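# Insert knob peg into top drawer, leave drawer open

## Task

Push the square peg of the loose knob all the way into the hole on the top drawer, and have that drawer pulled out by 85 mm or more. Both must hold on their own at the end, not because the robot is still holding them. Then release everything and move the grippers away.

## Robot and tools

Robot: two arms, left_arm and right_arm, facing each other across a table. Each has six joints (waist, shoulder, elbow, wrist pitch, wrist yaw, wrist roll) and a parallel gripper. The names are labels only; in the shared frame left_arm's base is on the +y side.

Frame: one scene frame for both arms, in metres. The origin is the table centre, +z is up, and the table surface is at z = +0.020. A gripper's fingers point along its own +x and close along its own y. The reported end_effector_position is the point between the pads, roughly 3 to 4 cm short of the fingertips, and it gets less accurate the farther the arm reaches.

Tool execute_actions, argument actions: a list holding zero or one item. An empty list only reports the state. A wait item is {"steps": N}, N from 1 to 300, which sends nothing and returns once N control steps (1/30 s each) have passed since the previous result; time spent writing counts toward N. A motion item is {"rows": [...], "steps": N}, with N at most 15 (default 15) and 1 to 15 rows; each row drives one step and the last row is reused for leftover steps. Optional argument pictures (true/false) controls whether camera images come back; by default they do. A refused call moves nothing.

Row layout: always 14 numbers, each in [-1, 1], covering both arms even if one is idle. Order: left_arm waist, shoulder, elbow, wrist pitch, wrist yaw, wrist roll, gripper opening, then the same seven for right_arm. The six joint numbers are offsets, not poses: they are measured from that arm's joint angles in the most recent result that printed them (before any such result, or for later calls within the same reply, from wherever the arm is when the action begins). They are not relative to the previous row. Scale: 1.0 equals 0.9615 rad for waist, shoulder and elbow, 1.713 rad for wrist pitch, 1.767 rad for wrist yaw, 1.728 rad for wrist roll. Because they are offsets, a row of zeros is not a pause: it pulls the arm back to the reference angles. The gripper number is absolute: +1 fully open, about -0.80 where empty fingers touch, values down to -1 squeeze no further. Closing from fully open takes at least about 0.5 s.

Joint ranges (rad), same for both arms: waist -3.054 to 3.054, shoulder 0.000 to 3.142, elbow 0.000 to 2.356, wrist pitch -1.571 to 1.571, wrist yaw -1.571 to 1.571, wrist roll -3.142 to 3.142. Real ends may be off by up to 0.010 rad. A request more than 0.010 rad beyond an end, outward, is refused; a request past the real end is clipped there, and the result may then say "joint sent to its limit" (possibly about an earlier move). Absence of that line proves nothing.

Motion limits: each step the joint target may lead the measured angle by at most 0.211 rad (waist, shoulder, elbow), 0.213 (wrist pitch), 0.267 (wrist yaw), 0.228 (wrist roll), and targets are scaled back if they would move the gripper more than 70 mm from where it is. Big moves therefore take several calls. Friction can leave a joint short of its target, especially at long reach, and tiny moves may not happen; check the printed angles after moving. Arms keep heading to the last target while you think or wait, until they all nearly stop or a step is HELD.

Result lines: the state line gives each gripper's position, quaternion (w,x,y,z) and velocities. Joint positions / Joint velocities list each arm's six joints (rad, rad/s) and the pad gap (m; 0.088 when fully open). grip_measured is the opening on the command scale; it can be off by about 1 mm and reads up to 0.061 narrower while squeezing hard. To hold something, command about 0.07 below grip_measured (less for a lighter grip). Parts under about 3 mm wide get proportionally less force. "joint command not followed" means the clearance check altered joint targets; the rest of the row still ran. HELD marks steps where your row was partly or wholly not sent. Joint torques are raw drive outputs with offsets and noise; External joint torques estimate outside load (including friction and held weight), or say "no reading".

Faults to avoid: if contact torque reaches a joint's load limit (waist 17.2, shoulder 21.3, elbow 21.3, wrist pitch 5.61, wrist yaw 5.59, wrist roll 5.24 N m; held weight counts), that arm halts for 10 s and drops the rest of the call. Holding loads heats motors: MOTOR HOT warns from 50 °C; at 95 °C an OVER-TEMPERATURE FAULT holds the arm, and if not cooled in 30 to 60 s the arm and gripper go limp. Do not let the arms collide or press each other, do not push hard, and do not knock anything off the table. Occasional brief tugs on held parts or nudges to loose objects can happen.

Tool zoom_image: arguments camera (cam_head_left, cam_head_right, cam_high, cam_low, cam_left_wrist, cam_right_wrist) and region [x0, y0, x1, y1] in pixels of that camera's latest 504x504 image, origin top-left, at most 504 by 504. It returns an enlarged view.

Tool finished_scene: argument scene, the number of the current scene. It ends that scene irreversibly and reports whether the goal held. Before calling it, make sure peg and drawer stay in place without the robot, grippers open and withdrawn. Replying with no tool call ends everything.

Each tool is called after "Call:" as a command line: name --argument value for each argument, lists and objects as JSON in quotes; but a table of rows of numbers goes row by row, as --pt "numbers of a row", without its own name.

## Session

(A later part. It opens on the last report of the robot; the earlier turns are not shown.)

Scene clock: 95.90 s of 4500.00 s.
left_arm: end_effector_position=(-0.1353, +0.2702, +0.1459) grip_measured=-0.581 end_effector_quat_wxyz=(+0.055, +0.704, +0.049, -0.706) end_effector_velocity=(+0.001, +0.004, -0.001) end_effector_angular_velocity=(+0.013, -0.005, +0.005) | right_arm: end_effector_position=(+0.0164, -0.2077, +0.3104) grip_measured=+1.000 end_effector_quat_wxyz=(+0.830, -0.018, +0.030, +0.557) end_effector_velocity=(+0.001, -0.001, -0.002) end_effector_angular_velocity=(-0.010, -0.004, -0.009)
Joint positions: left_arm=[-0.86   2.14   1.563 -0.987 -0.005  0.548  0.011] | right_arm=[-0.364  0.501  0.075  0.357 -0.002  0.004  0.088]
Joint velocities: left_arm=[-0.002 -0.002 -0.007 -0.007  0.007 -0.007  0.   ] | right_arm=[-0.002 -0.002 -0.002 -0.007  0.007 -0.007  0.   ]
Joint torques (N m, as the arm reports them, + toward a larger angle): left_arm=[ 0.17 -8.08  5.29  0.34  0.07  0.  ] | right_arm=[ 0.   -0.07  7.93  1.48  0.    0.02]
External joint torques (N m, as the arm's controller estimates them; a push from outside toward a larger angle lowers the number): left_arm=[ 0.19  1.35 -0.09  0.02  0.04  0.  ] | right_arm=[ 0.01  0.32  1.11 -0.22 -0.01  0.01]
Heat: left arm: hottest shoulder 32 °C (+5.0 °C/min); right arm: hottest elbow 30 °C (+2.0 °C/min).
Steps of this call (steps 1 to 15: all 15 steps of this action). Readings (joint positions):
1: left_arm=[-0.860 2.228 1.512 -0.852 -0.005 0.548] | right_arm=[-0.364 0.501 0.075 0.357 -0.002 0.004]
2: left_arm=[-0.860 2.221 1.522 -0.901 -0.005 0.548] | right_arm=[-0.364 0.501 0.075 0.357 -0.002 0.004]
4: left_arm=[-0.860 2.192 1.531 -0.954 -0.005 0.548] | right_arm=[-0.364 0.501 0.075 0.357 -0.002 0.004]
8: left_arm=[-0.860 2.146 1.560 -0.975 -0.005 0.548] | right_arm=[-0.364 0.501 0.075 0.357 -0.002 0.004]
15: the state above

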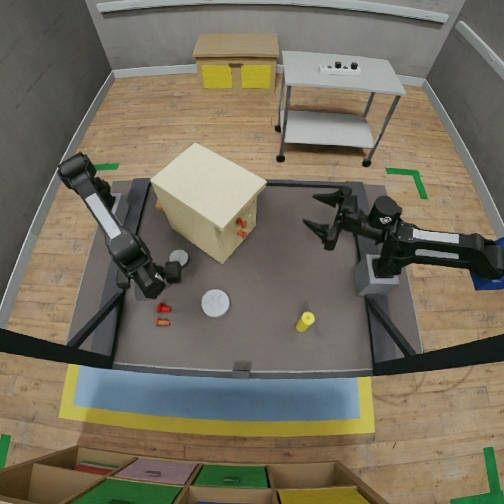

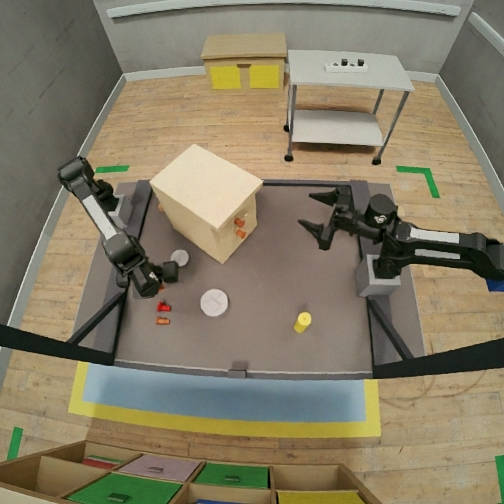

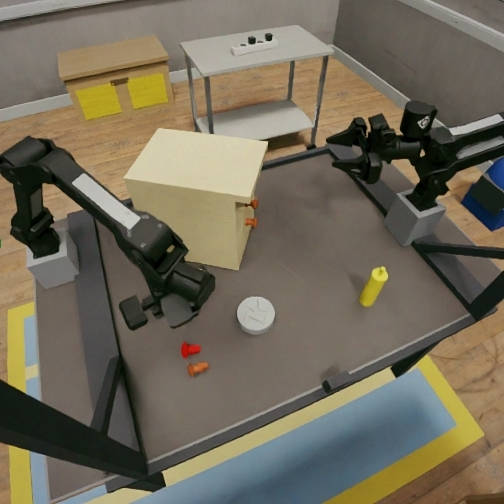

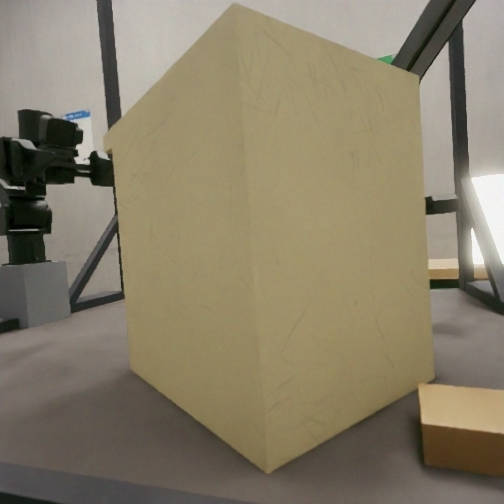

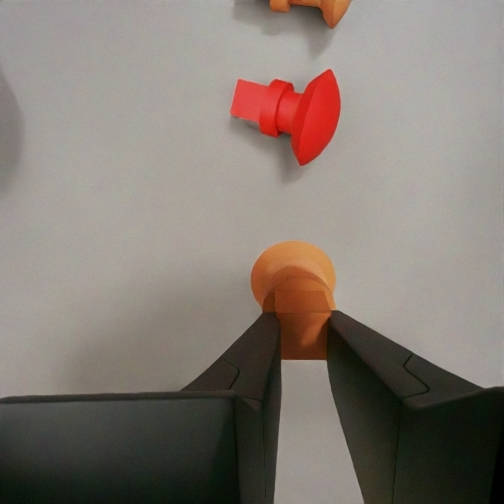

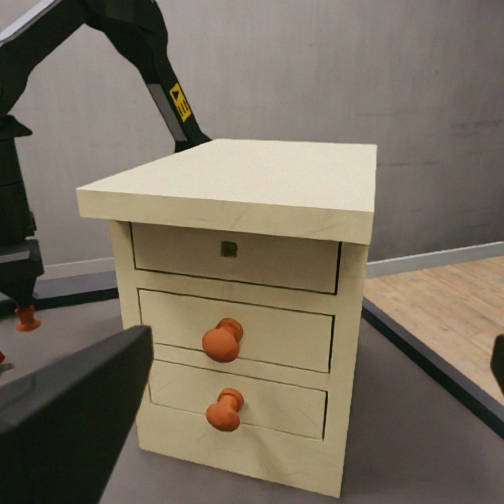

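Call:
execute_actions --actions '[{"rows":[[0,-0.978,-0.63,0.722,0,-0.317,-0.65,0.141,0.3,0.8,0.023,0,0,0.3]]}]' --pictures false

Call:
execute_actions --actions '[{"steps":24}]' --pictures false

Call:
execute_actions --actions '[{"rows":[[0.645,0,0,0,0,0,-0.65,0,0.7,0.235,0,0,0,0.3]]}]' --pictures false

Call:
execute_actions --actions '[{"steps":15}]'

Scene clock: 110.27 s of 4500.00 s.
left_arm: end_effector_position=(-0.1374, +0.2686, +0.3091) grip_measured=-0.581 end_effector_quat_wxyz=(+0.325, +0.291, +0.097, -0.895) end_effector_velocity=(-0.040, -0.036, +0.670) end_effector_angular_velocity=(-1.497, +1.871, +0.047) | right_arm: end_effector_position=(-0.0068, -0.1653, +0.5520) grip_measured=+0.306 end_effector_quat_wxyz=(+0.780, +0.104, -0.133, +0.603) end_effector_velocity=(-0.038, -0.133, +0.545) end_effector_angular_velocity=(+1.177, -0.317, +0.003)
Joint positions: left_arm=[-0.861  1.417  0.979 -0.184 -0.005  0.014  0.011] | right_arm=[-0.234  0.786  0.733  0.391 -0.003  0.004  0.054]
Joint velocities: left_arm=[ 0.002 -1.189 -0.002  1.209 -0.007 -0.066 -0.   ] | right_arm=[ 0.012  0.027  1.194  0.051  0.007 -0.007 -0.002]
Joint torques (N m, as the arm reports them, + toward a larger angle): left_arm=[ 0.01 -5.72  5.51  1.67  0.   -0.13] | right_arm=[ 0.37 -0.88  8.77  1.5   0.06  0.02]
External joint torques (N m, as the arm's controller estimates them; a push from outside toward a larger angle lowers the number): left_arm=[-0.03  0.07 -1.    0.18  0.02 -0.14] | right_arm=[0.36 0.64 2.69 0.12 0.05 0.01]
Heat: left arm: hottest shoulder 34 °C (+6.0 °C/min); right arm: hottest elbow 31 °C (+3.0 °C/min).
Steps of this call (steps 1 to 15: the robot went on to your last target; steps 16 to 90: nothing new was sent; then 10.87 s passed at rest; steps 91 to 105: all 15 steps of this action). Readings (joint positions):
91: left_arm=[-0.861 2.118 1.535 -0.948 -0.005 0.510] | right_arm=[-0.353 0.525 0.092 0.357 0.006 0.004]
92: left_arm=[-0.861 2.076 1.472 -0.875 -0.005 0.442] | right_arm=[-0.318 0.585 0.133 0.358 0.004 0.004]
94: left_arm=[-0.861 1.975 1.350 -0.774 -0.005 0.316] | right_arm=[-0.263 0.699 0.241 0.378 -0.003 0.004]
98: left_arm=[-0.861 1.746 1.126 -0.533 -0.005 0.093] | right_arm=[-0.239 0.767 0.434 0.388 -0.003 0.004]
105: the state above

Scene clock: 111.07 s of 4500.00 s.
left_arm: end_effector_position=(-0.1292, +0.2755, +0.4763) grip_measured=-0.581 end_effector_quat_wxyz=(+0.343, -0.006, -0.004, -0.939) end_effector_velocity=(+0.001, +0.000, -0.001) end_effector_angular_velocity=(+0.004, +0.007, +0.005) | right_arm: end_effector_position=(-0.0110, -0.1791, +0.5992) grip_measured=+0.303 end_effector_quat_wxyz=(+0.771, +0.137, -0.174, +0.597) end_effector_velocity=(+0.002, +0.001, -0.003) end_effector_angular_velocity=(-0.013, -0.000, -0.012)
Joint positions: left_arm=[-0.861  1.195  0.964  0.246 -0.005  0.004  0.011] | right_arm=[-0.232  0.789  0.838  0.397 -0.003  0.004  0.054]
Joint velocities: left_arm=[-0.002 -0.002 -0.007  0.007 -0.007 -0.007  0.   ] | right_arm=[-0.002  0.002 -0.002 -0.007  0.007 -0.007  0.   ]
Joint torques (N m, as the arm reports them, + toward a larger angle): left_arm=[ 0.09 -3.4   6.52  1.96  0.03 -0.15] | right_arm=[ 0.32 -0.67  8.12  1.15  0.07  0.02]
External joint torques (N m, as the arm's controller estimates them; a push from outside toward a larger angle lowers the number): left_arm=[ 0.1   0.91 -0.55  0.24  0.03 -0.16] | right_arm=[ 0.33  0.47  1.79 -0.23  0.06  0.01]
Heat: left arm: hottest shoulder 34 °C (+6.1 °C/min); right arm: hottest elbow 31 °C (+2.0 °C/min).
Steps of this call (steps 1 to 24: the robot went on to your last target). Readings (joint positions):
1: left_arm=[-0.861 1.378 0.978 -0.143 -0.005 0.012] | right_arm=[-0.233 0.786 0.770 0.395 -0.003 0.004]
2: left_arm=[-0.861 1.340 0.978 -0.100 -0.005 0.011] | right_arm=[-0.233 0.785 0.798 0.399 -0.003 0.004]
4: left_arm=[-0.861 1.274 0.973 0.006 -0.005 0.008] | right_arm=[-0.232 0.781 0.831 0.402 -0.003 0.004]
8: left_arm=[-0.861 1.203 0.972 0.197 -0.005 0.005] | right_arm=[-0.232 0.784 0.838 0.398 -0.003 0.004]
24: the state above

Scene clock: 111.57 s of 4500.00 s.
left_arm: end_effector_position=(+0.0715, +0.1479, +0.4763) grip_measured=-0.581 end_effector_quat_wxyz=(+0.612, -0.005, -0.006, -0.791) end_effector_velocity=(+0.030, -0.007, -0.005) end_effector_angular_velocity=(+0.027, +0.016, +0.083) | right_arm: end_effector_position=(+0.0341, -0.0077, +0.4797) grip_measured=+0.303 end_effector_quat_wxyz=(+0.791, +0.009, -0.008, +0.612) end_effector_velocity=(+0.046, +0.174, -0.374) end_effector_angular_velocity=(-0.934, +0.223, +0.004)
Joint positions: left_arm=[-0.248  1.195  0.964  0.246 -0.008  0.004  0.011] | right_arm=[-0.232  1.424  1.056  0.391 -0.003  0.004  0.054]
Joint velocities: left_arm=[ 0.076 -0.002 -0.002 -0.022 -0.007 -0.022 -0.   ] | right_arm=[-0.002  0.764 -0.012 -0.183 -0.007 -0.022 -0.   ]
Joint torques (N m, as the arm reports them, + toward a larger angle): left_arm=[-0.28 -3.63  7.22  1.75  0.16  0.03] | right_arm=[ 0.   -7.27  8.89  1.99  0.    0.02]
External joint torques (N m, as the arm's controller estimates them; a push from outside toward a larger angle lowers the number): left_arm=[0.14 0.63 0.21 0.05 0.05 0.02] | right_arm=[ 0.01  1.13  0.92 -0.27  0.    0.01]
Heat: left arm: hottest shoulder 34 °C (+6.0 °C/min); right arm: hottest elbow 31 °C (+2.0 °C/min).
Steps of this call (steps 1 to 15: all 15 steps of this action). Readings (joint positions):
1: left_arm=[-0.849 1.195 0.964 0.246 0.006 0.004] | right_arm=[-0.232 0.810 0.857 0.391 -0.003 0.004]
2: left_arm=[-0.807 1.195 0.964 0.246 0.010 0.004] | right_arm=[-0.232 0.856 0.907 0.393 -0.003 0.004]
4: left_arm=[-0.697 1.195 0.964 0.246 0.002 0.004] | right_arm=[-0.232 0.973 1.012 0.406 -0.003 0.004]
8: left_arm=[-0.479 1.195 0.964 0.246 0.000 0.004] | right_arm=[-0.232 1.145 1.057 0.403 -0.003 0.004]
15: the state above

Scene clock: 112.07 s of 4500.00 s.
left_arm: end_effector_position=(+0.0731, +0.1475, +0.4763) grip_measured=-0.581 end_effector_quat_wxyz=(+0.613, -0.005, -0.006, -0.790) end_effector_velocity=(+0.002, +0.000, -0.002) end_effector_angular_velocity=(+0.009, +0.005, +0.010) | right_arm: end_effector_position=(+0.0364, +0.0012, +0.4635) grip_measured=+0.303 end_effector_quat_wxyz=(+0.791, -0.002, +0.006, +0.612) end_effector_velocity=(-0.000, -0.001, -0.002) end_effector_angular_velocity=(-0.013, -0.019, +0.005)
Joint positions: left_arm=[-0.244  1.195  0.964  0.246 -0.008  0.004  0.011] | right_arm=[-0.232  1.465  1.057  0.396 -0.003  0.004  0.054]
Joint velocities: left_arm=[ 0.002 -0.002 -0.002 -0.007 -0.007 -0.007 -0.   ] | right_arm=[-0.002 -0.002 -0.002 -0.007 -0.007 -0.022 -0.   ]
Joint torques (N m, as the arm reports them, + toward a larger angle): left_arm=[ 0.52 -3.5   7.3   1.73  0.14  0.  ] | right_arm=[ 0.   -5.56  8.9   1.54 -0.01  0.02]
External joint torques (N m, as the arm's controller estimates them; a push from outside toward a larger angle lowers the number): left_arm=[ 0.51  0.91  0.12 -0.02  0.14 -0.01] | right_arm=[ 0.    0.44  2.12 -0.13 -0.01  0.01]
Heat: left arm: hottest shoulder 34 °C (+6.1 °C/min); right arm: hottest elbow 31 °C (+2.0 °C/min).
Steps of this call (steps 1 to 15: the robot went on to your last target). Readings (joint positions):
1: left_arm=[-0.247 1.195 0.964 0.246 -0.008 0.004] | right_arm=[-0.232 1.446 1.055 0.388 -0.003 0.004]
2: left_arm=[-0.246 1.195 0.964 0.246 -0.008 0.004] | right_arm=[-0.232 1.460 1.055 0.388 -0.003 0.004]
4: left_arm=[-0.246 1.195 0.964 0.246 -0.008 0.004] | right_arm=[-0.232 1.467 1.054 0.389 -0.003 0.004]
8: left_arm=[-0.245 1.195 0.964 0.246 -0.008 0.004] | right_arm=[-0.232 1.465 1.057 0.396 -0.003 0.004]
15: the state above

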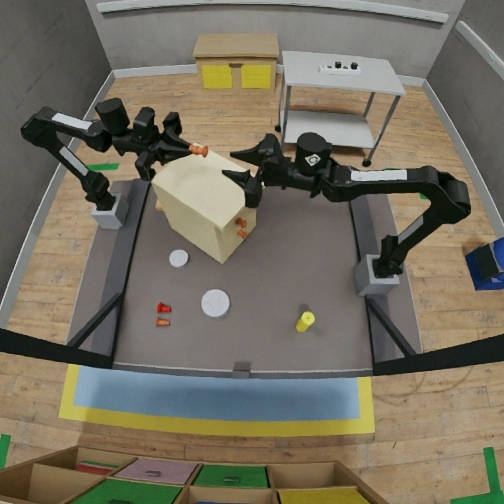

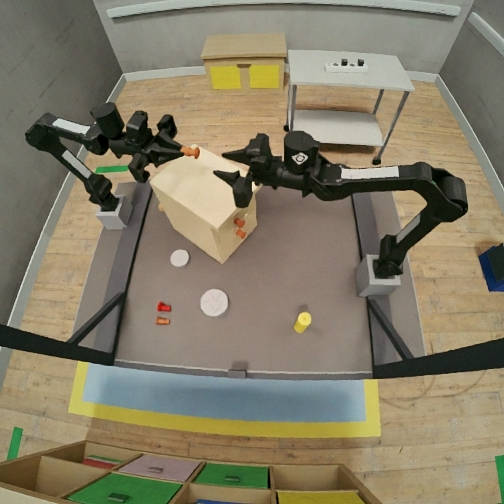

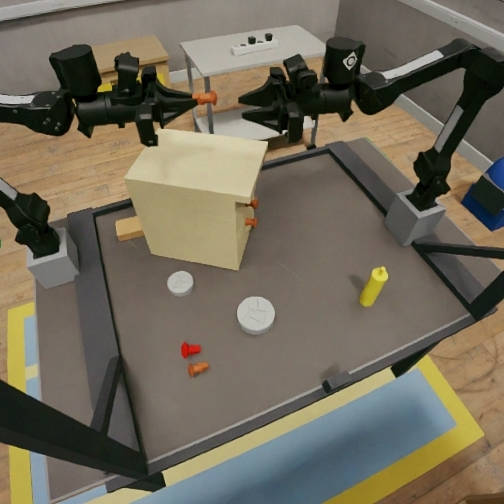

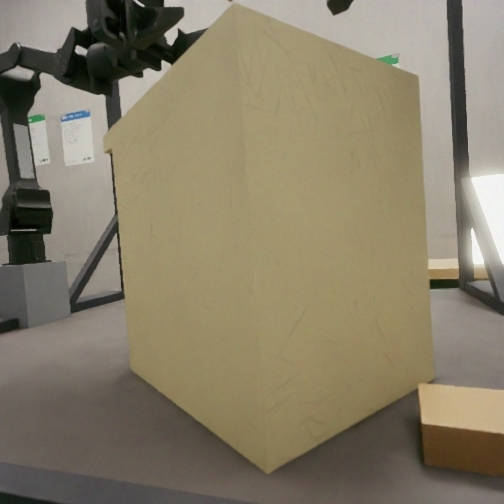

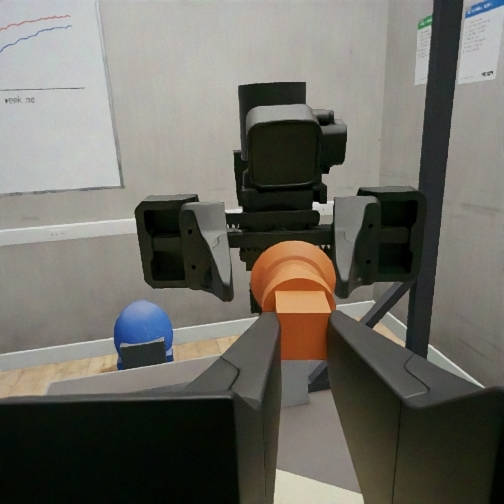

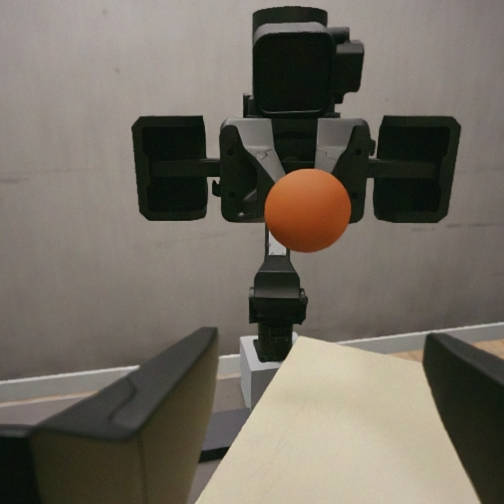

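Call:
execute_actions --actions '[{"rows":[[0,0,0,-0.011,0,0,-0.65,0,0.105,0.198,-0.042,0,0,0.3]]}]'

Call:
zoom_image --camera "cam_high" --region '[150,40,310,140]'

Scene clock: 118.63 s of 4500.00 s.
left_arm: end_effector_position=(+0.0731, +0.1475, +0.4727) grip_measured=-0.581 end_effector_quat_wxyz=(+0.613, +0.002, -0.001, -0.790) end_effector_velocity=(-0.002, +0.001, -0.002) end_effector_angular_velocity=(+0.013, +0.019, -0.010) | right_arm: end_effector_position=(+0.0434, +0.0276, +0.4889) grip_measured=+0.303 end_effector_quat_wxyz=(+0.791, +0.002, +0.000, +0.612) end_effector_velocity=(+0.004, +0.005, -0.013) end_effector_angular_velocity=(-0.033, +0.001, -0.010)
Joint positions: left_arm=[-0.244  1.195  0.964  0.229 -0.008  0.004  0.011] | right_arm=[-0.232  1.558  1.234  0.326 -0.003  0.004  0.054]
Joint velocities: left_arm=[-0.002 -0.002 -0.002 -0.007  0.007 -0.022 -0.   ] | right_arm=[-0.002  0.022 -0.002 -0.007  0.007 -0.007 -0.   ]
Joint torques (N m, as the arm reports them, + toward a larger angle): left_arm=[ 0.28 -3.66  7.35  1.66 -0.01  0.01] | right_arm=[ 0.   -5.44  9.55  1.37  0.    0.02]
External joint torques (N m, as the arm's controller estimates them; a push from outside toward a larger angle lowers the number): left_arm=[ 0.28  0.6   0.29 -0.06 -0.01  0.  ] | right_arm=[ 0.03  1.4   2.65 -0.33 -0.01  0.01]
Heat: left arm: hottest shoulder 32 °C (+4.0 °C/min); right arm: hottest elbow 31 °C (+2.0 °C/min).
Steps of this call (steps 1 to 15: the robot went on to your last target; steps 16 to 90: nothing new was sent; then 3.07 s passed at rest; steps 91 to 105: all 15 steps of this action). Readings (joint positions):
91: left_arm=[-0.244 1.195 0.964 0.245 -0.008 0.004] | right_arm=[-0.232 1.475 1.074 0.380 -0.003 0.004]
92: left_arm=[-0.244 1.195 0.964 0.241 -0.008 0.004] | right_arm=[-0.232 1.497 1.116 0.360 -0.003 0.004]
94: left_arm=[-0.244 1.195 0.964 0.234 -0.008 0.004] | right_arm=[-0.232 1.540 1.190 0.347 -0.003 0.004]
98: left_arm=[-0.244 1.195 0.964 0.231 -0.008 0.004] | right_arm=[-0.232 1.552 1.229 0.332 -0.003 0.004]
105: the state above

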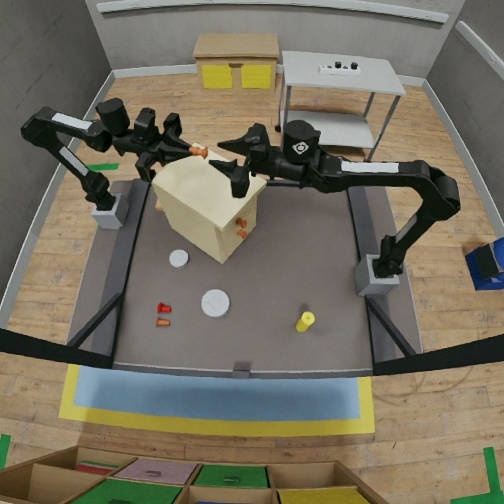

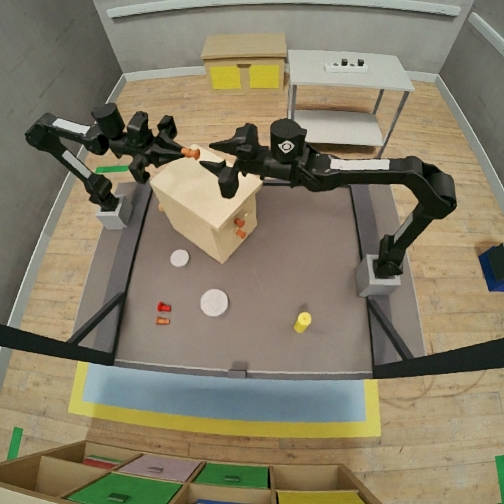

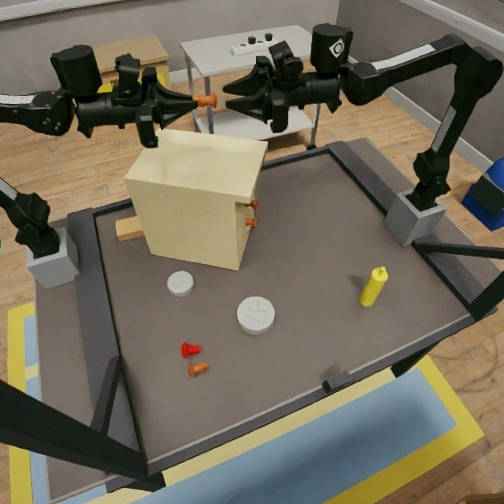

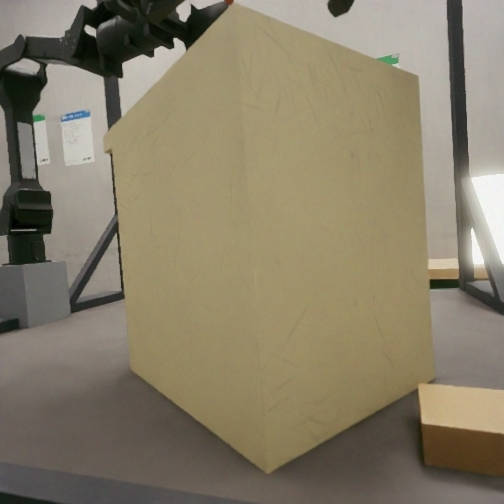

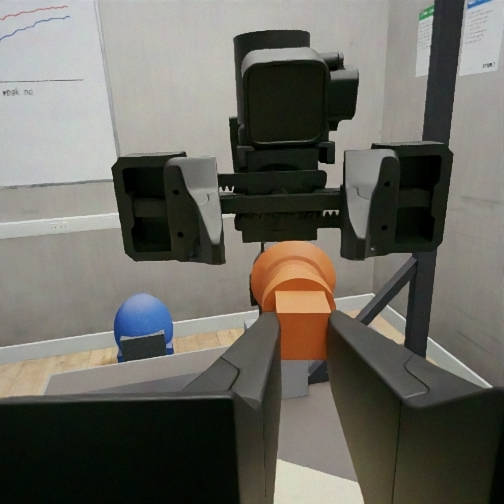

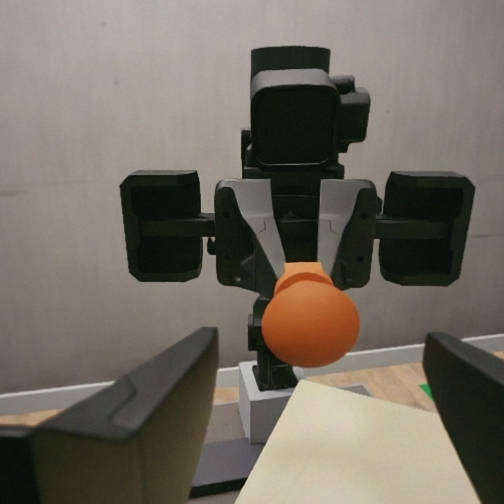

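Region (150, 40, 310, 140) of cam_high's 504x504 image, scaled by 3.150, with more detail than that image has; it fills the top 315 rows of this view, and the rest is white.

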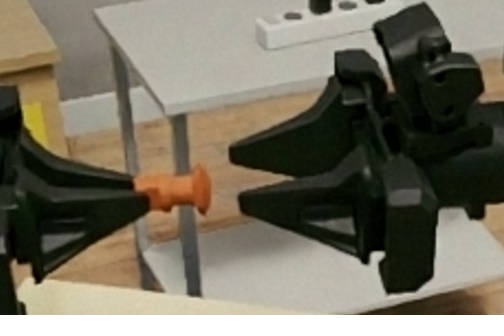

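Call:
execute_actions --actions '[{"rows":[[0,0,0,0,0,0,-0.65,0,0.135,0.122,0.01,0,0,0.3]]}]'

Call:
zoom_image --camera "cam_high" --region '[150,40,310,140]'

Scene clock: 126.50 s of 4500.00 s.
left_arm: end_effector_position=(+0.0731, +0.1475, +0.4727) grip_measured=-0.581 end_effector_quat_wxyz=(+0.613, +0.002, -0.001, -0.790) end_effector_velocity=(+0.001, +0.002, -0.003) end_effector_angular_velocity=(+0.018, +0.003, +0.005) | right_arm: end_effector_position=(+0.0517, +0.0594, +0.4800) grip_measured=+0.303 end_effector_quat_wxyz=(+0.791, +0.000, +0.004, +0.612) end_effector_velocity=(+0.002, -0.000, +0.015) end_effector_angular_velocity=(+0.034, -0.016, -0.010)
Joint positions: left_arm=[-0.244  1.195  0.964  0.229 -0.008  0.004  0.011] | right_arm=[-0.232  1.685  1.339  0.34  -0.003  0.004  0.054]
Joint velocities: left_arm=[-0.002 -0.007 -0.002 -0.022 -0.007 -0.007 -0.   ] | right_arm=[-0.002 -0.002  0.027  0.007  0.007 -0.007  0.   ]
Joint torques (N m, as the arm reports them, + toward a larger angle): left_arm=[-0.07 -3.79  7.36  1.77  0.   -0.02] | right_arm=[ 0.   -6.52  9.24  1.68 -0.01  0.02]
External joint torques (N m, as the arm's controller estimates them; a push from outside toward a larger angle lowers the number): left_arm=[-0.09  0.54  0.28  0.05  0.01 -0.03] | right_arm=[-0.03  0.96  2.55  0.05  0.    0.02]
Heat: left arm: hottest shoulder 31 °C (+3.0 °C/min); right arm: hottest elbow 32 °C (+3.0 °C/min).
Steps of this call (steps 1 to 15: the robot went on to your last target; steps 16 to 90: nothing new was sent; then 4.37 s passed at rest; steps 91 to 105: all 15 steps of this action). Readings (joint positions):
91: left_arm=[-0.244 1.195 0.964 0.229 -0.008 0.004] | right_arm=[-0.232 1.573 1.245 0.325 -0.003 0.004]
92: left_arm=[-0.244 1.195 0.964 0.229 -0.008 0.004] | right_arm=[-0.232 1.597 1.274 0.332 -0.003 0.004]
94: left_arm=[-0.244 1.195 0.964 0.229 -0.008 0.004] | right_arm=[-0.232 1.644 1.322 0.339 -0.003 0.004]
98: left_arm=[-0.244 1.195 0.964 0.229 -0.008 0.004] | right_arm=[-0.232 1.680 1.331 0.339 -0.003 0.004]
105: the state above

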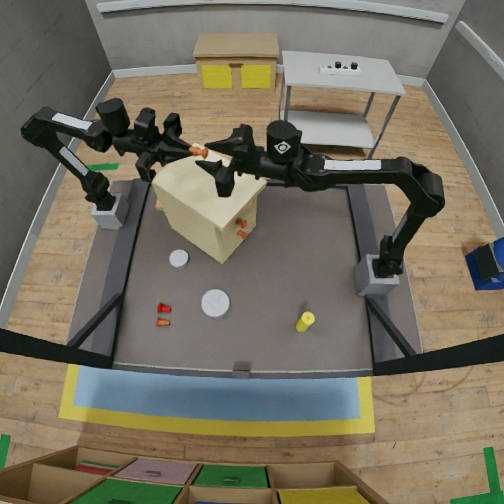

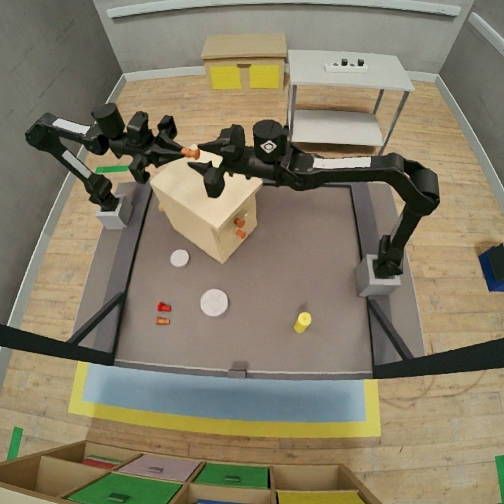

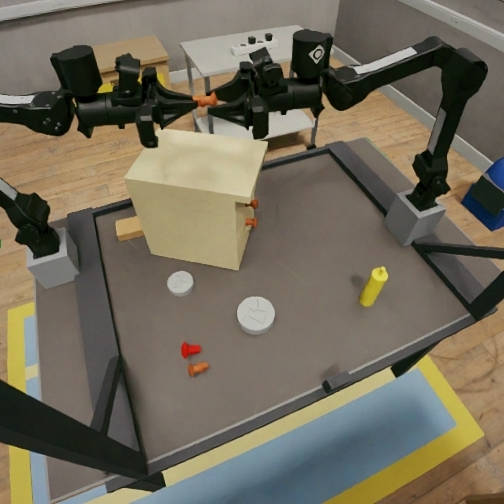

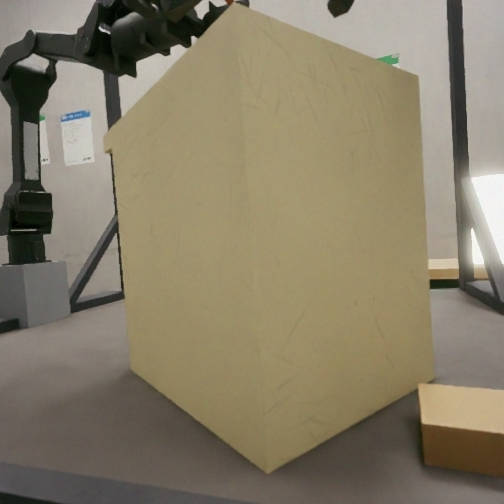

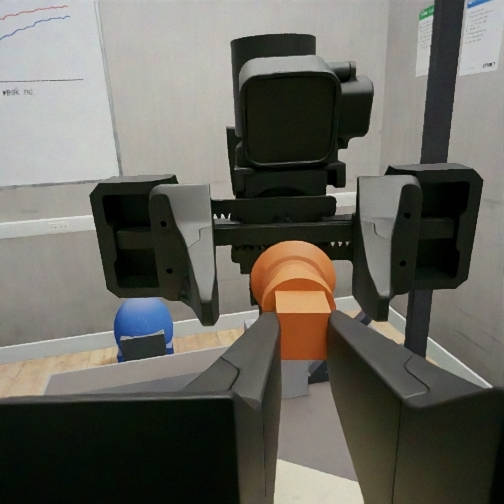

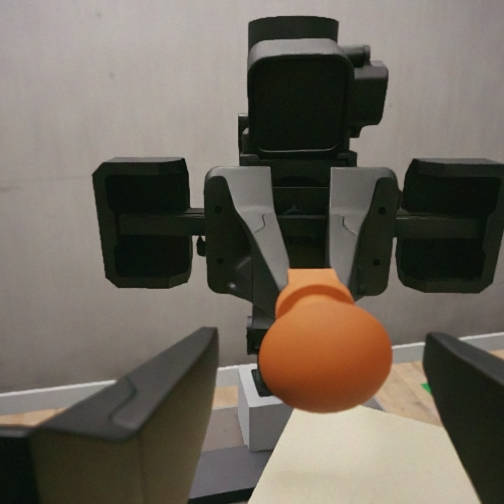

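Region (150, 40, 310, 140) of cam_high's 504x504 image, scaled by 3.150, with more detail than that image has; it fills the top 315 rows of this view, and the rest is white.

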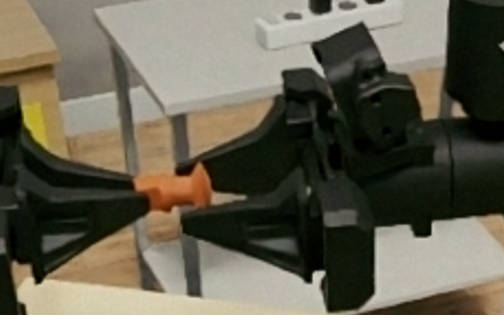

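Call:
execute_actions --actions '[{"rows":[[0,0,0,0,0,0,-0.65,0,0,0.027,0,0,0.018,-0.1]]}]'

Scene clock: 130.90 s of 4500.00 s.
left_arm: end_effector_position=(+0.0731, +0.1475, +0.4727) grip_measured=-0.581 end_effector_quat_wxyz=(+0.613, +0.002, -0.001, -0.790) end_effector_velocity=(+0.004, -0.000, -0.005) end_effector_angular_velocity=(+0.019, -0.013, +0.024) | right_arm: end_effector_position=(+0.0518, +0.0597, +0.4866) grip_measured=-0.095 end_effector_quat_wxyz=(+0.791, +0.014, +0.006, +0.612) end_effector_velocity=(-0.002, -0.000, -0.002) end_effector_angular_velocity=(-0.009, -0.006, +0.029)
Joint positions: left_arm=[-0.244  1.195  0.964  0.229 -0.008  0.004  0.011] | right_arm=[-0.232  1.685  1.353  0.34  -0.003  0.029  0.034]
Joint velocities: left_arm=[ 0.002 -0.002 -0.002 -0.022 -0.022  0.007 -0.   ] | right_arm=[-0.007 -0.002 -0.002 -0.007 -0.037 -0.007 -0.001]
Joint torques (N m, as the arm reports them, + toward a larger angle): left_arm=[ 0.06 -3.77  7.19  1.72  0.06  0.01] | right_arm=[ 0.   -6.85  9.51  1.47  0.    0.18]
External joint torques (N m, as the arm's controller estimates them; a push from outside toward a larger angle lowers the number): left_arm=[ 0.01  0.52  0.1  -0.01  0.07  0.  ] | right_arm=[ 0.03  0.8   2.69 -0.2   0.    0.17]
Heat: left arm: hottest shoulder 31 °C (+3.0 °C/min); right arm: hottest elbow 32 °C (+3.0 °C/min).
Steps of this call (steps 1 to 15: the robot went on to your last target; steps 16 to 90: nothing new was sent; then 0.90 s passed at rest; steps 91 to 105: all 15 steps of this action). Readings (joint positions):
91: left_arm=[-0.244 1.195 0.964 0.229 -0.008 0.004] | right_arm=[-0.232 1.685 1.341 0.340 -0.003 0.007]
92: left_arm=[-0.244 1.195 0.964 0.229 -0.008 0.004] | right_arm=[-0.232 1.685 1.343 0.340 -0.003 0.013]
94: left_arm=[-0.244 1.195 0.964 0.229 -0.008 0.004] | right_arm=[-0.232 1.685 1.347 0.340 -0.003 0.022]
98: left_arm=[-0.244 1.195 0.964 0.229 -0.008 0.004] | right_arm=[-0.232 1.685 1.353 0.340 -0.003 0.028]
105: the state above

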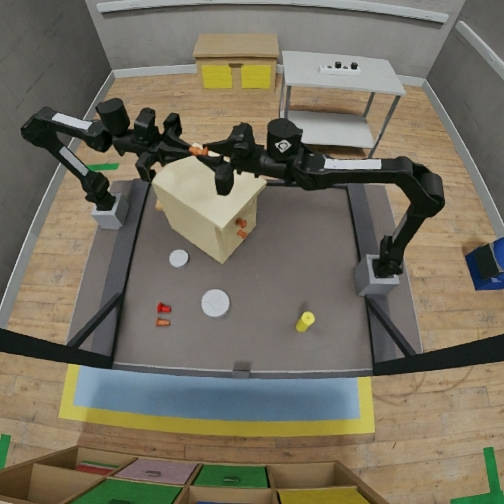

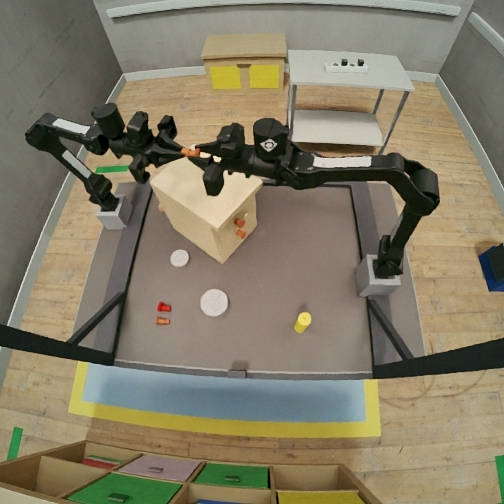

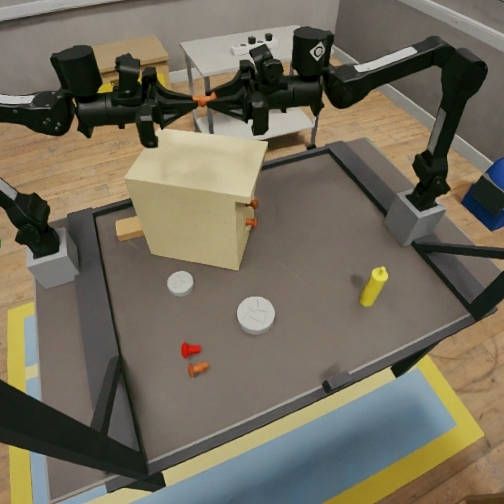

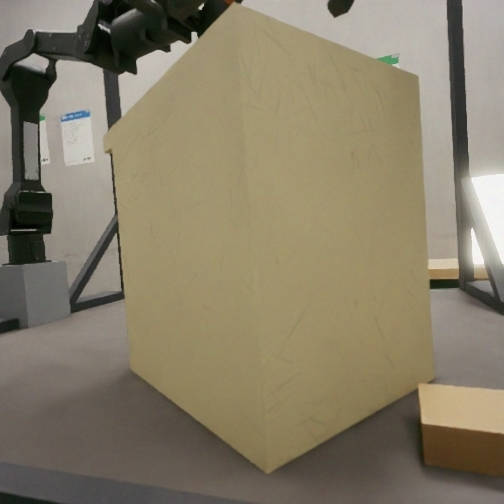

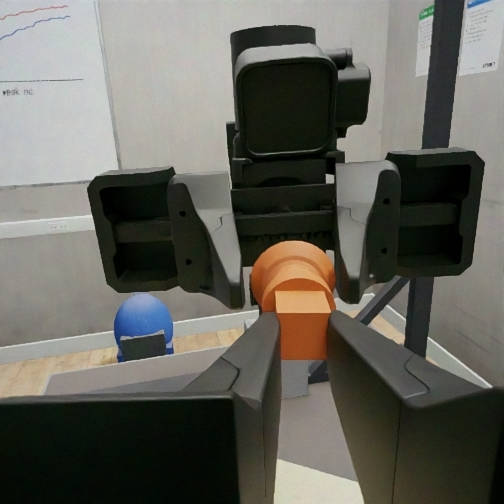

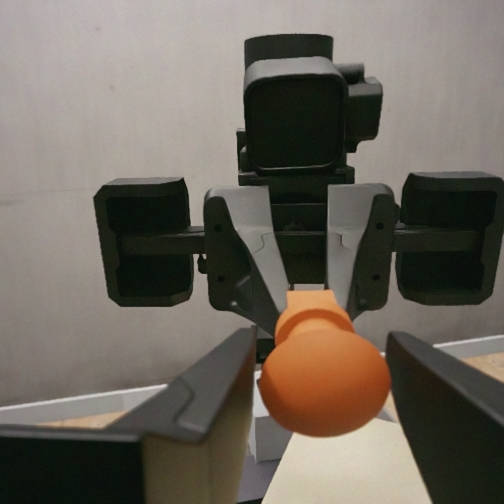

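Call:
execute_actions --actions '[{"rows":[[0,0,0,0,0,0,-0.65,0,0,0,0,0,0,-0.2],[0,0,0,0,0,0,-0.65,0,0,0,0,0,0,-0.25],[0,0,0,0,0,0,-0.65,0,0,0,0,0,0,-0.4]]}]' --pictures false

Call:
execute_actions --actions '[{"rows":[[0,0,0,0,0,0,0,0,0,0,0,0,0,-0.4]],"steps":10}]'

Scene clock: 139.30 s of 4500.00 s.
left_arm: end_effector_position=(+0.0732, +0.1474, +0.4727) grip_measured=-0.581 end_effector_quat_wxyz=(+0.614, +0.002, -0.001, -0.790) end_effector_velocity=(+0.002, +0.000, +0.004) end_effector_angular_velocity=(-0.010, +0.010, +0.020) | right_arm: end_effector_position=(+0.0517, +0.0597, +0.4866) grip_measured=-0.300 end_effector_quat_wxyz=(+0.791, +0.014, +0.006, +0.612) end_effector_velocity=(+0.000, -0.001, -0.005) end_effector_angular_velocity=(-0.023, -0.002, +0.015)
Joint positions: left_arm=[-0.244  1.195  0.964  0.229 -0.008  0.004  0.011] | right_arm=[-0.232  1.685  1.353  0.34  -0.004  0.03   0.024]
Joint velocities: left_arm=[-0.002 -0.002  0.002  0.007 -0.022 -0.007  0.   ] | right_arm=[-0.007 -0.002 -0.002 -0.022 -0.022 -0.007 -0.   ]
Joint torques (N m, as the arm reports them, + toward a larger angle): left_arm=[ 0.   -3.61  7.4   1.77 -0.01  0.01] | right_arm=[-0.02 -6.86  8.01  1.47  0.03  0.02]
External joint torques (N m, as the arm's controller estimates them; a push from outside toward a larger angle lowers the number): left_arm=[ 0.01  0.78  0.22  0.01 -0.01  0.  ] | right_arm=[ 0.03  0.72  1.23 -0.18  0.03  0.01]
Heat: left arm: hottest shoulder 30 °C (+0.0 °C/min); right arm: hottest elbow 33 °C (+3.0 °C/min).
Steps of this call (steps 1 to 15: the robot went on to your last target; steps 16 to 90: nothing new was sent; then 4.90 s passed at rest; steps 91 to 105: all 15 steps of this action). Readings (joint positions):
91: left_arm=[-0.244 1.195 0.964 0.229 -0.008 0.004] | right_arm=[-0.232 1.685 1.353 0.340 -0.003 0.030]
92: left_arm=[-0.244 1.195 0.964 0.229 -0.008 0.004] | right_arm=[-0.232 1.685 1.353 0.340 -0.003 0.030]
94: left_arm=[-0.244 1.195 0.964 0.229 -0.008 0.004] | right_arm=[-0.232 1.685 1.353 0.340 -0.004 0.030]
98: left_arm=[-0.244 1.195 0.964 0.229 -0.008 0.004] | right_arm=[-0.232 1.685 1.353 0.340 -0.004 0.030]
105: the state above

Scene clock: 139.63 s of 4500.00 s.
left_arm: end_effector_position=(+0.0732, +0.1474, +0.4727) grip_measured=-0.020 end_effector_quat_wxyz=(+0.614, +0.002, -0.001, -0.790) end_effector_velocity=(-0.002, +0.001, -0.005) end_effector_angular_velocity=(+0.023, +0.002, -0.010) | right_arm: end_effector_position=(+0.0517, +0.0597, +0.4866) grip_measured=-0.300 end_effector_quat_wxyz=(+0.791, +0.014, +0.006, +0.612) end_effector_velocity=(+0.000, +0.000, -0.004) end_effector_angular_velocity=(-0.014, -0.004, +0.005)
Joint positions: left_arm=[-0.244  1.195  0.964  0.229 -0.008  0.004  0.038] | right_arm=[-0.232  1.685  1.353  0.34  -0.004  0.03   0.024]
Joint velocities: left_arm=[-0.002 -0.002 -0.002 -0.022  0.007 -0.007  0.01 ] | right_arm=[-0.002  0.002 -0.002 -0.007 -0.007 -0.007  0.   ]
Joint torques (N m, as the arm reports them, + toward a larger angle): left_arm=[ 0.01 -3.76  7.42  1.76  0.03 -0.01] | right_arm=[ 0.   -6.86  7.98  1.47  0.    0.02]
External joint torques (N m, as the arm's controller estimates them; a push from outside toward a larger angle lowers the number): left_arm=[-0.01  0.58  0.31  0.02  0.03 -0.02] | right_arm=[ 0.02  0.82  1.14 -0.2  -0.01  0.01]
Heat: left arm: hottest shoulder 30 °C (+0.0 °C/min); right arm: hottest elbow 33 °C (+3.0 °C/min).
Steps of this call (steps 1 to 10: all 10 steps of this action). Readings (joint positions):
1: left_arm=[-0.244 1.195 0.964 0.229 -0.008 0.004] | right_arm=[-0.232 1.685 1.353 0.340 -0.004 0.030]
2: left_arm=[-0.244 1.195 0.964 0.229 -0.008 0.004] | right_arm=[-0.232 1.685 1.353 0.340 -0.004 0.030]
4: left_arm=[-0.244 1.195 0.964 0.229 -0.008 0.004] | right_arm=[-0.232 1.685 1.353 0.340 -0.004 0.030]
8: left_arm=[-0.244 1.195 0.964 0.229 -0.008 0.004] | right_arm=[-0.232 1.685 1.353 0.340 -0.004 0.030]
10: the state above

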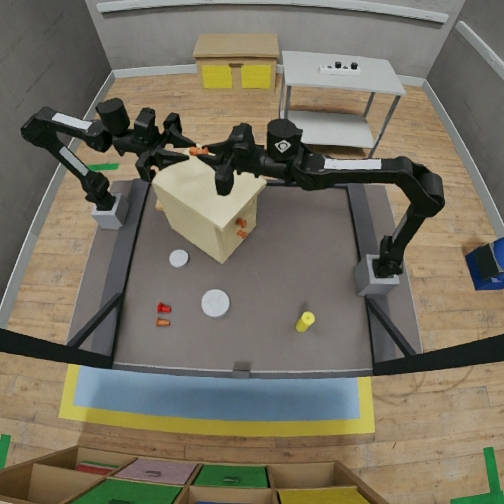

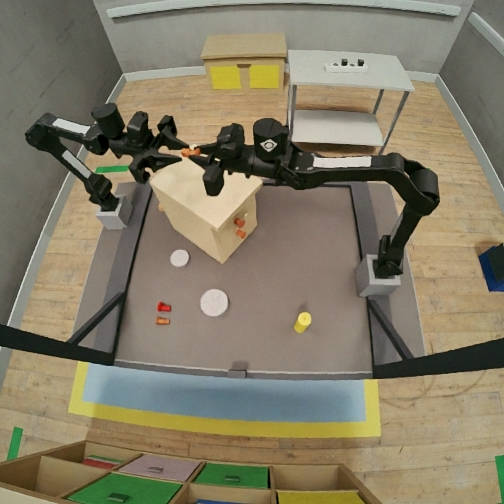

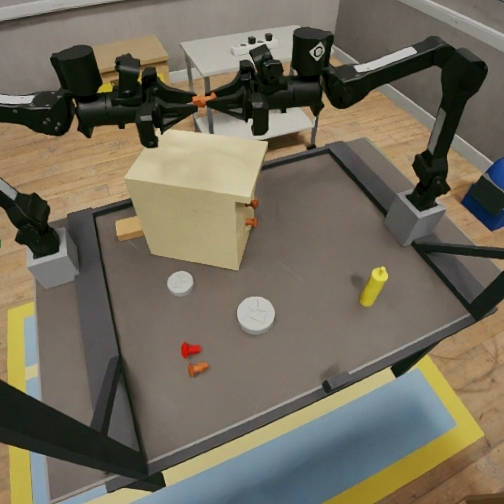

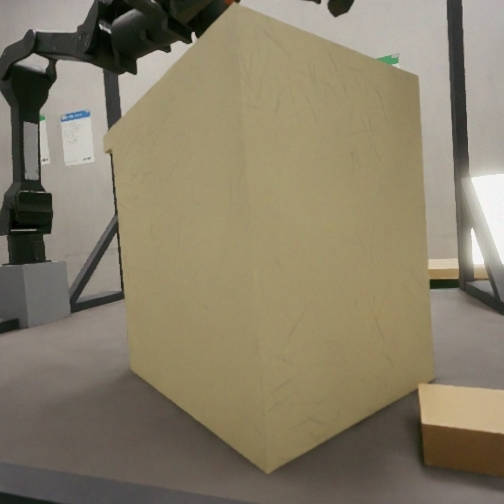

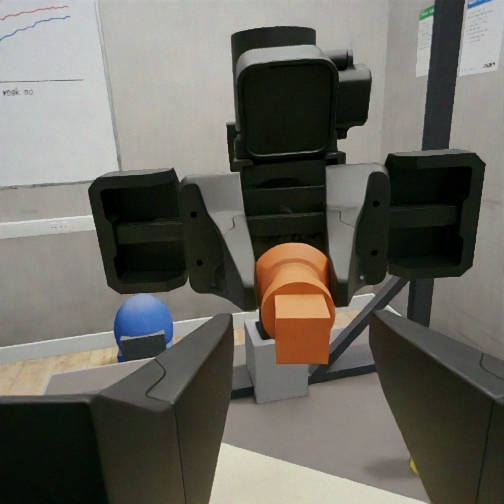

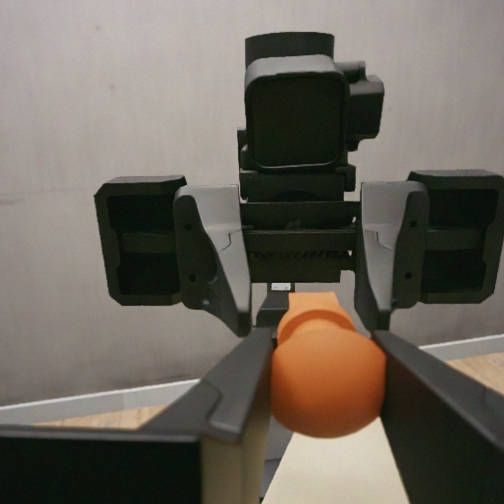

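Call:
execute_actions --actions '[{"rows":[[0,-0.5,-0.42,0,0,0,0,0,-0.68,-0.7,0.02,0,0,-0.4]]}]' --pictures false

Call:
execute_actions --actions '[{"rows":[[0,0,0,0,0,0,0,0.302,0,-0.22,0.12,0.406,0,-0.4]]}]' --pictures false

Call:
execute_actions --actions '[{"steps":10}]' --pictures false

Scene clock: 155.73 s of 4500.00 s.
left_arm: end_effector_position=(+0.0996, +0.2474, +0.4409) grip_measured=-0.003 end_effector_quat_wxyz=(+0.613, -0.032, -0.027, -0.789) end_effector_velocity=(-0.002, -0.003, -0.035) end_effector_angular_velocity=(+0.080, -0.013, -0.001) | right_arm: end_effector_position=(+0.0104, -0.0972, +0.4541) grip_measured=-0.300 end_effector_quat_wxyz=(+0.790, +0.020, -0.002, +0.612) end_effector_velocity=(-0.007, -0.026, -0.054) end_effector_angular_velocity=(-0.094, +0.017, +0.005)
Joint positions: left_arm=[-0.244  0.72   0.573  0.23  -0.008  0.004  0.039] | right_arm=[-0.232  1.048  0.704  0.372 -0.004  0.03   0.024]
Joint velocities: left_arm=[-0.007  0.002 -0.071 -0.007 -0.007 -0.007 -0.   ] | right_arm=[-0.002 -0.11  -0.183 -0.022 -0.007 -0.007  0.   ]
Joint torques (N m, as the arm reports them, + toward a larger angle): left_arm=[ 0.12 -1.57  6.24  1.67  0.03  0.02] | right_arm=[ 0.01 -3.01  7.09  1.63  0.    0.02]
External joint torques (N m, as the arm's controller estimates them; a push from outside toward a larger angle lowers the number): left_arm=[ 0.13 -0.23 -0.89 -0.03  0.03  0.01] | right_arm=[-0.01 -0.24  0.29  0.01  0.    0.01]
Heat: left arm: hottest elbow 30 °C (-2.0 °C/min); right arm: hottest elbow 33 °C (+3.0 °C/min).
Steps of this call (steps 1 to 15: the robot went on to your last target; steps 16 to 90: nothing new was sent; then 12.60 s passed at rest; steps 91 to 105: all 15 steps of this action). Readings (joint positions):
91: left_arm=[-0.244 1.174 0.941 0.239 -0.008 0.004] | right_arm=[-0.232 1.665 1.332 0.350 -0.004 0.030]
92: left_arm=[-0.244 1.130 0.888 0.238 -0.008 0.004] | right_arm=[-0.232 1.623 1.274 0.353 -0.004 0.030]
94: left_arm=[-0.244 1.009 0.766 0.225 -0.008 0.004] | right_arm=[-0.232 1.517 1.148 0.357 -0.004 0.030]
98: left_arm=[-0.244 0.798 0.601 0.223 -0.008 0.004] | right_arm=[-0.232 1.285 0.925 0.370 -0.004 0.030]
105: the state above

Scene clock: 156.23 s of 4500.00 s.
left_arm: end_effector_position=(+0.0996, +0.2474, +0.4402) grip_measured=-0.003 end_effector_quat_wxyz=(+0.613, -0.031, -0.026, -0.789) end_effector_velocity=(+0.000, -0.000, -0.005) end_effector_angular_velocity=(+0.027, +0.016, +0.003) | right_arm: end_effector_position=(+0.0082, -0.1287, +0.3993) grip_measured=-0.300 end_effector_quat_wxyz=(+0.901, +0.021, +0.003, +0.434) end_effector_velocity=(+0.009, -0.012, +0.005) end_effector_angular_velocity=(+0.013, -0.014, -0.108)
Joint positions: left_arm=[-0.244  0.72   0.572  0.229 -0.008  0.004  0.039] | right_arm=[0.054 1.051 0.495 0.572 0.701 0.03  0.024]
Joint velocities: left_arm=[-0.002 -0.002 -0.002 -0.022 -0.007 -0.022 -0.   ] | right_arm=[ 0.017 -0.007 -0.002  0.022  0.125 -0.022 -0.   ]
Joint torques (N m, as the arm reports them, + toward a larger angle): left_arm=[ 0.14 -1.34  7.35  1.76  0.03  0.03] | right_arm=[ 0.36 -2.69  7.13  1.56  0.1   0.02]
External joint torques (N m, as the arm's controller estimates them; a push from outside toward a larger angle lowers the number): left_arm=[0.13 0.06 0.28 0.05 0.03 0.02] | right_arm=[0.38 0.21 0.6  0.04 0.09 0.01]
Heat: left arm: hottest elbow 30 °C (-2.0 °C/min); right arm: hottest elbow 33 °C (+3.0 °C/min).
Steps of this call (steps 1 to 15: all 15 steps of this action). Readings (joint positions):
1: left_arm=[-0.244 0.720 0.572 0.230 -0.008 0.004] | right_arm=[-0.213 1.046 0.677 0.412 0.049 0.030]
2: left_arm=[-0.244 0.720 0.572 0.229 -0.008 0.004] | right_arm=[-0.159 1.043 0.632 0.480 0.135 0.030]
4: left_arm=[-0.244 0.720 0.572 0.229 -0.008 0.004] | right_arm=[-0.042 1.040 0.558 0.517 0.272 0.030]
8: left_arm=[-0.244 0.720 0.572 0.229 -0.008 0.004] | right_arm=[0.046 1.055 0.496 0.555 0.557 0.030]
15: the state above

Scene clock: 156.57 s of 4500.00 s.
left_arm: end_effector_position=(+0.0996, +0.2474, +0.4402) grip_measured=-0.003 end_effector_quat_wxyz=(+0.613, -0.031, -0.026, -0.789) end_effector_velocity=(+0.000, -0.000, -0.005) end_effector_angular_velocity=(+0.023, +0.002, +0.004) | right_arm: end_effector_position=(+0.0089, -0.1295, +0.3994) grip_measured=-0.300 end_effector_quat_wxyz=(+0.902, +0.021, +0.003, +0.430) end_effector_velocity=(-0.002, +0.001, -0.004) end_effector_angular_velocity=(-0.036, -0.018, +0.019)
Joint positions: left_arm=[-0.244  0.72   0.572  0.229 -0.008  0.004  0.039] | right_arm=[0.055 1.051 0.495 0.573 0.711 0.03  0.024]
Joint velocities: left_arm=[-0.002 -0.002 -0.002 -0.022 -0.007 -0.007 -0.   ] | right_arm=[-0.002 -0.002 -0.002 -0.022 -0.022 -0.022 -0.   ]
Joint torques (N m, as the arm reports them, + toward a larger angle): left_arm=[ 0.   -1.15  7.3   1.79  0.05 -0.02] | right_arm=[ 0.31 -2.68  7.08  1.59  0.11  0.02]
External joint torques (N m, as the arm's controller estimates them; a push from outside toward a larger angle lowers the number): left_arm=[ 0.01  0.14  0.33  0.11  0.04 -0.03] | right_arm=[0.3  0.15 0.61 0.07 0.12 0.01]
Heat: left arm: hottest elbow 30 °C (-2.0 °C/min); right arm: hottest elbow 33 °C (+3.0 °C/min).
Steps of this call (steps 1 to 10: the robot went on to your last target). Readings (joint positions):
1: left_arm=[-0.244 0.720 0.572 0.229 -0.008 0.004] | right_arm=[0.054 1.051 0.495 0.573 0.704 0.030]
2: left_arm=[-0.244 0.720 0.572 0.229 -0.008 0.004] | right_arm=[0.055 1.051 0.495 0.573 0.706 0.030]
4: left_arm=[-0.244 0.720 0.572 0.229 -0.008 0.004] | right_arm=[0.055 1.051 0.495 0.573 0.709 0.030]
8: left_arm=[-0.244 0.720 0.572 0.229 -0.008 0.004] | right_arm=[0.055 1.051 0.495 0.573 0.711 0.030]
10: the state above


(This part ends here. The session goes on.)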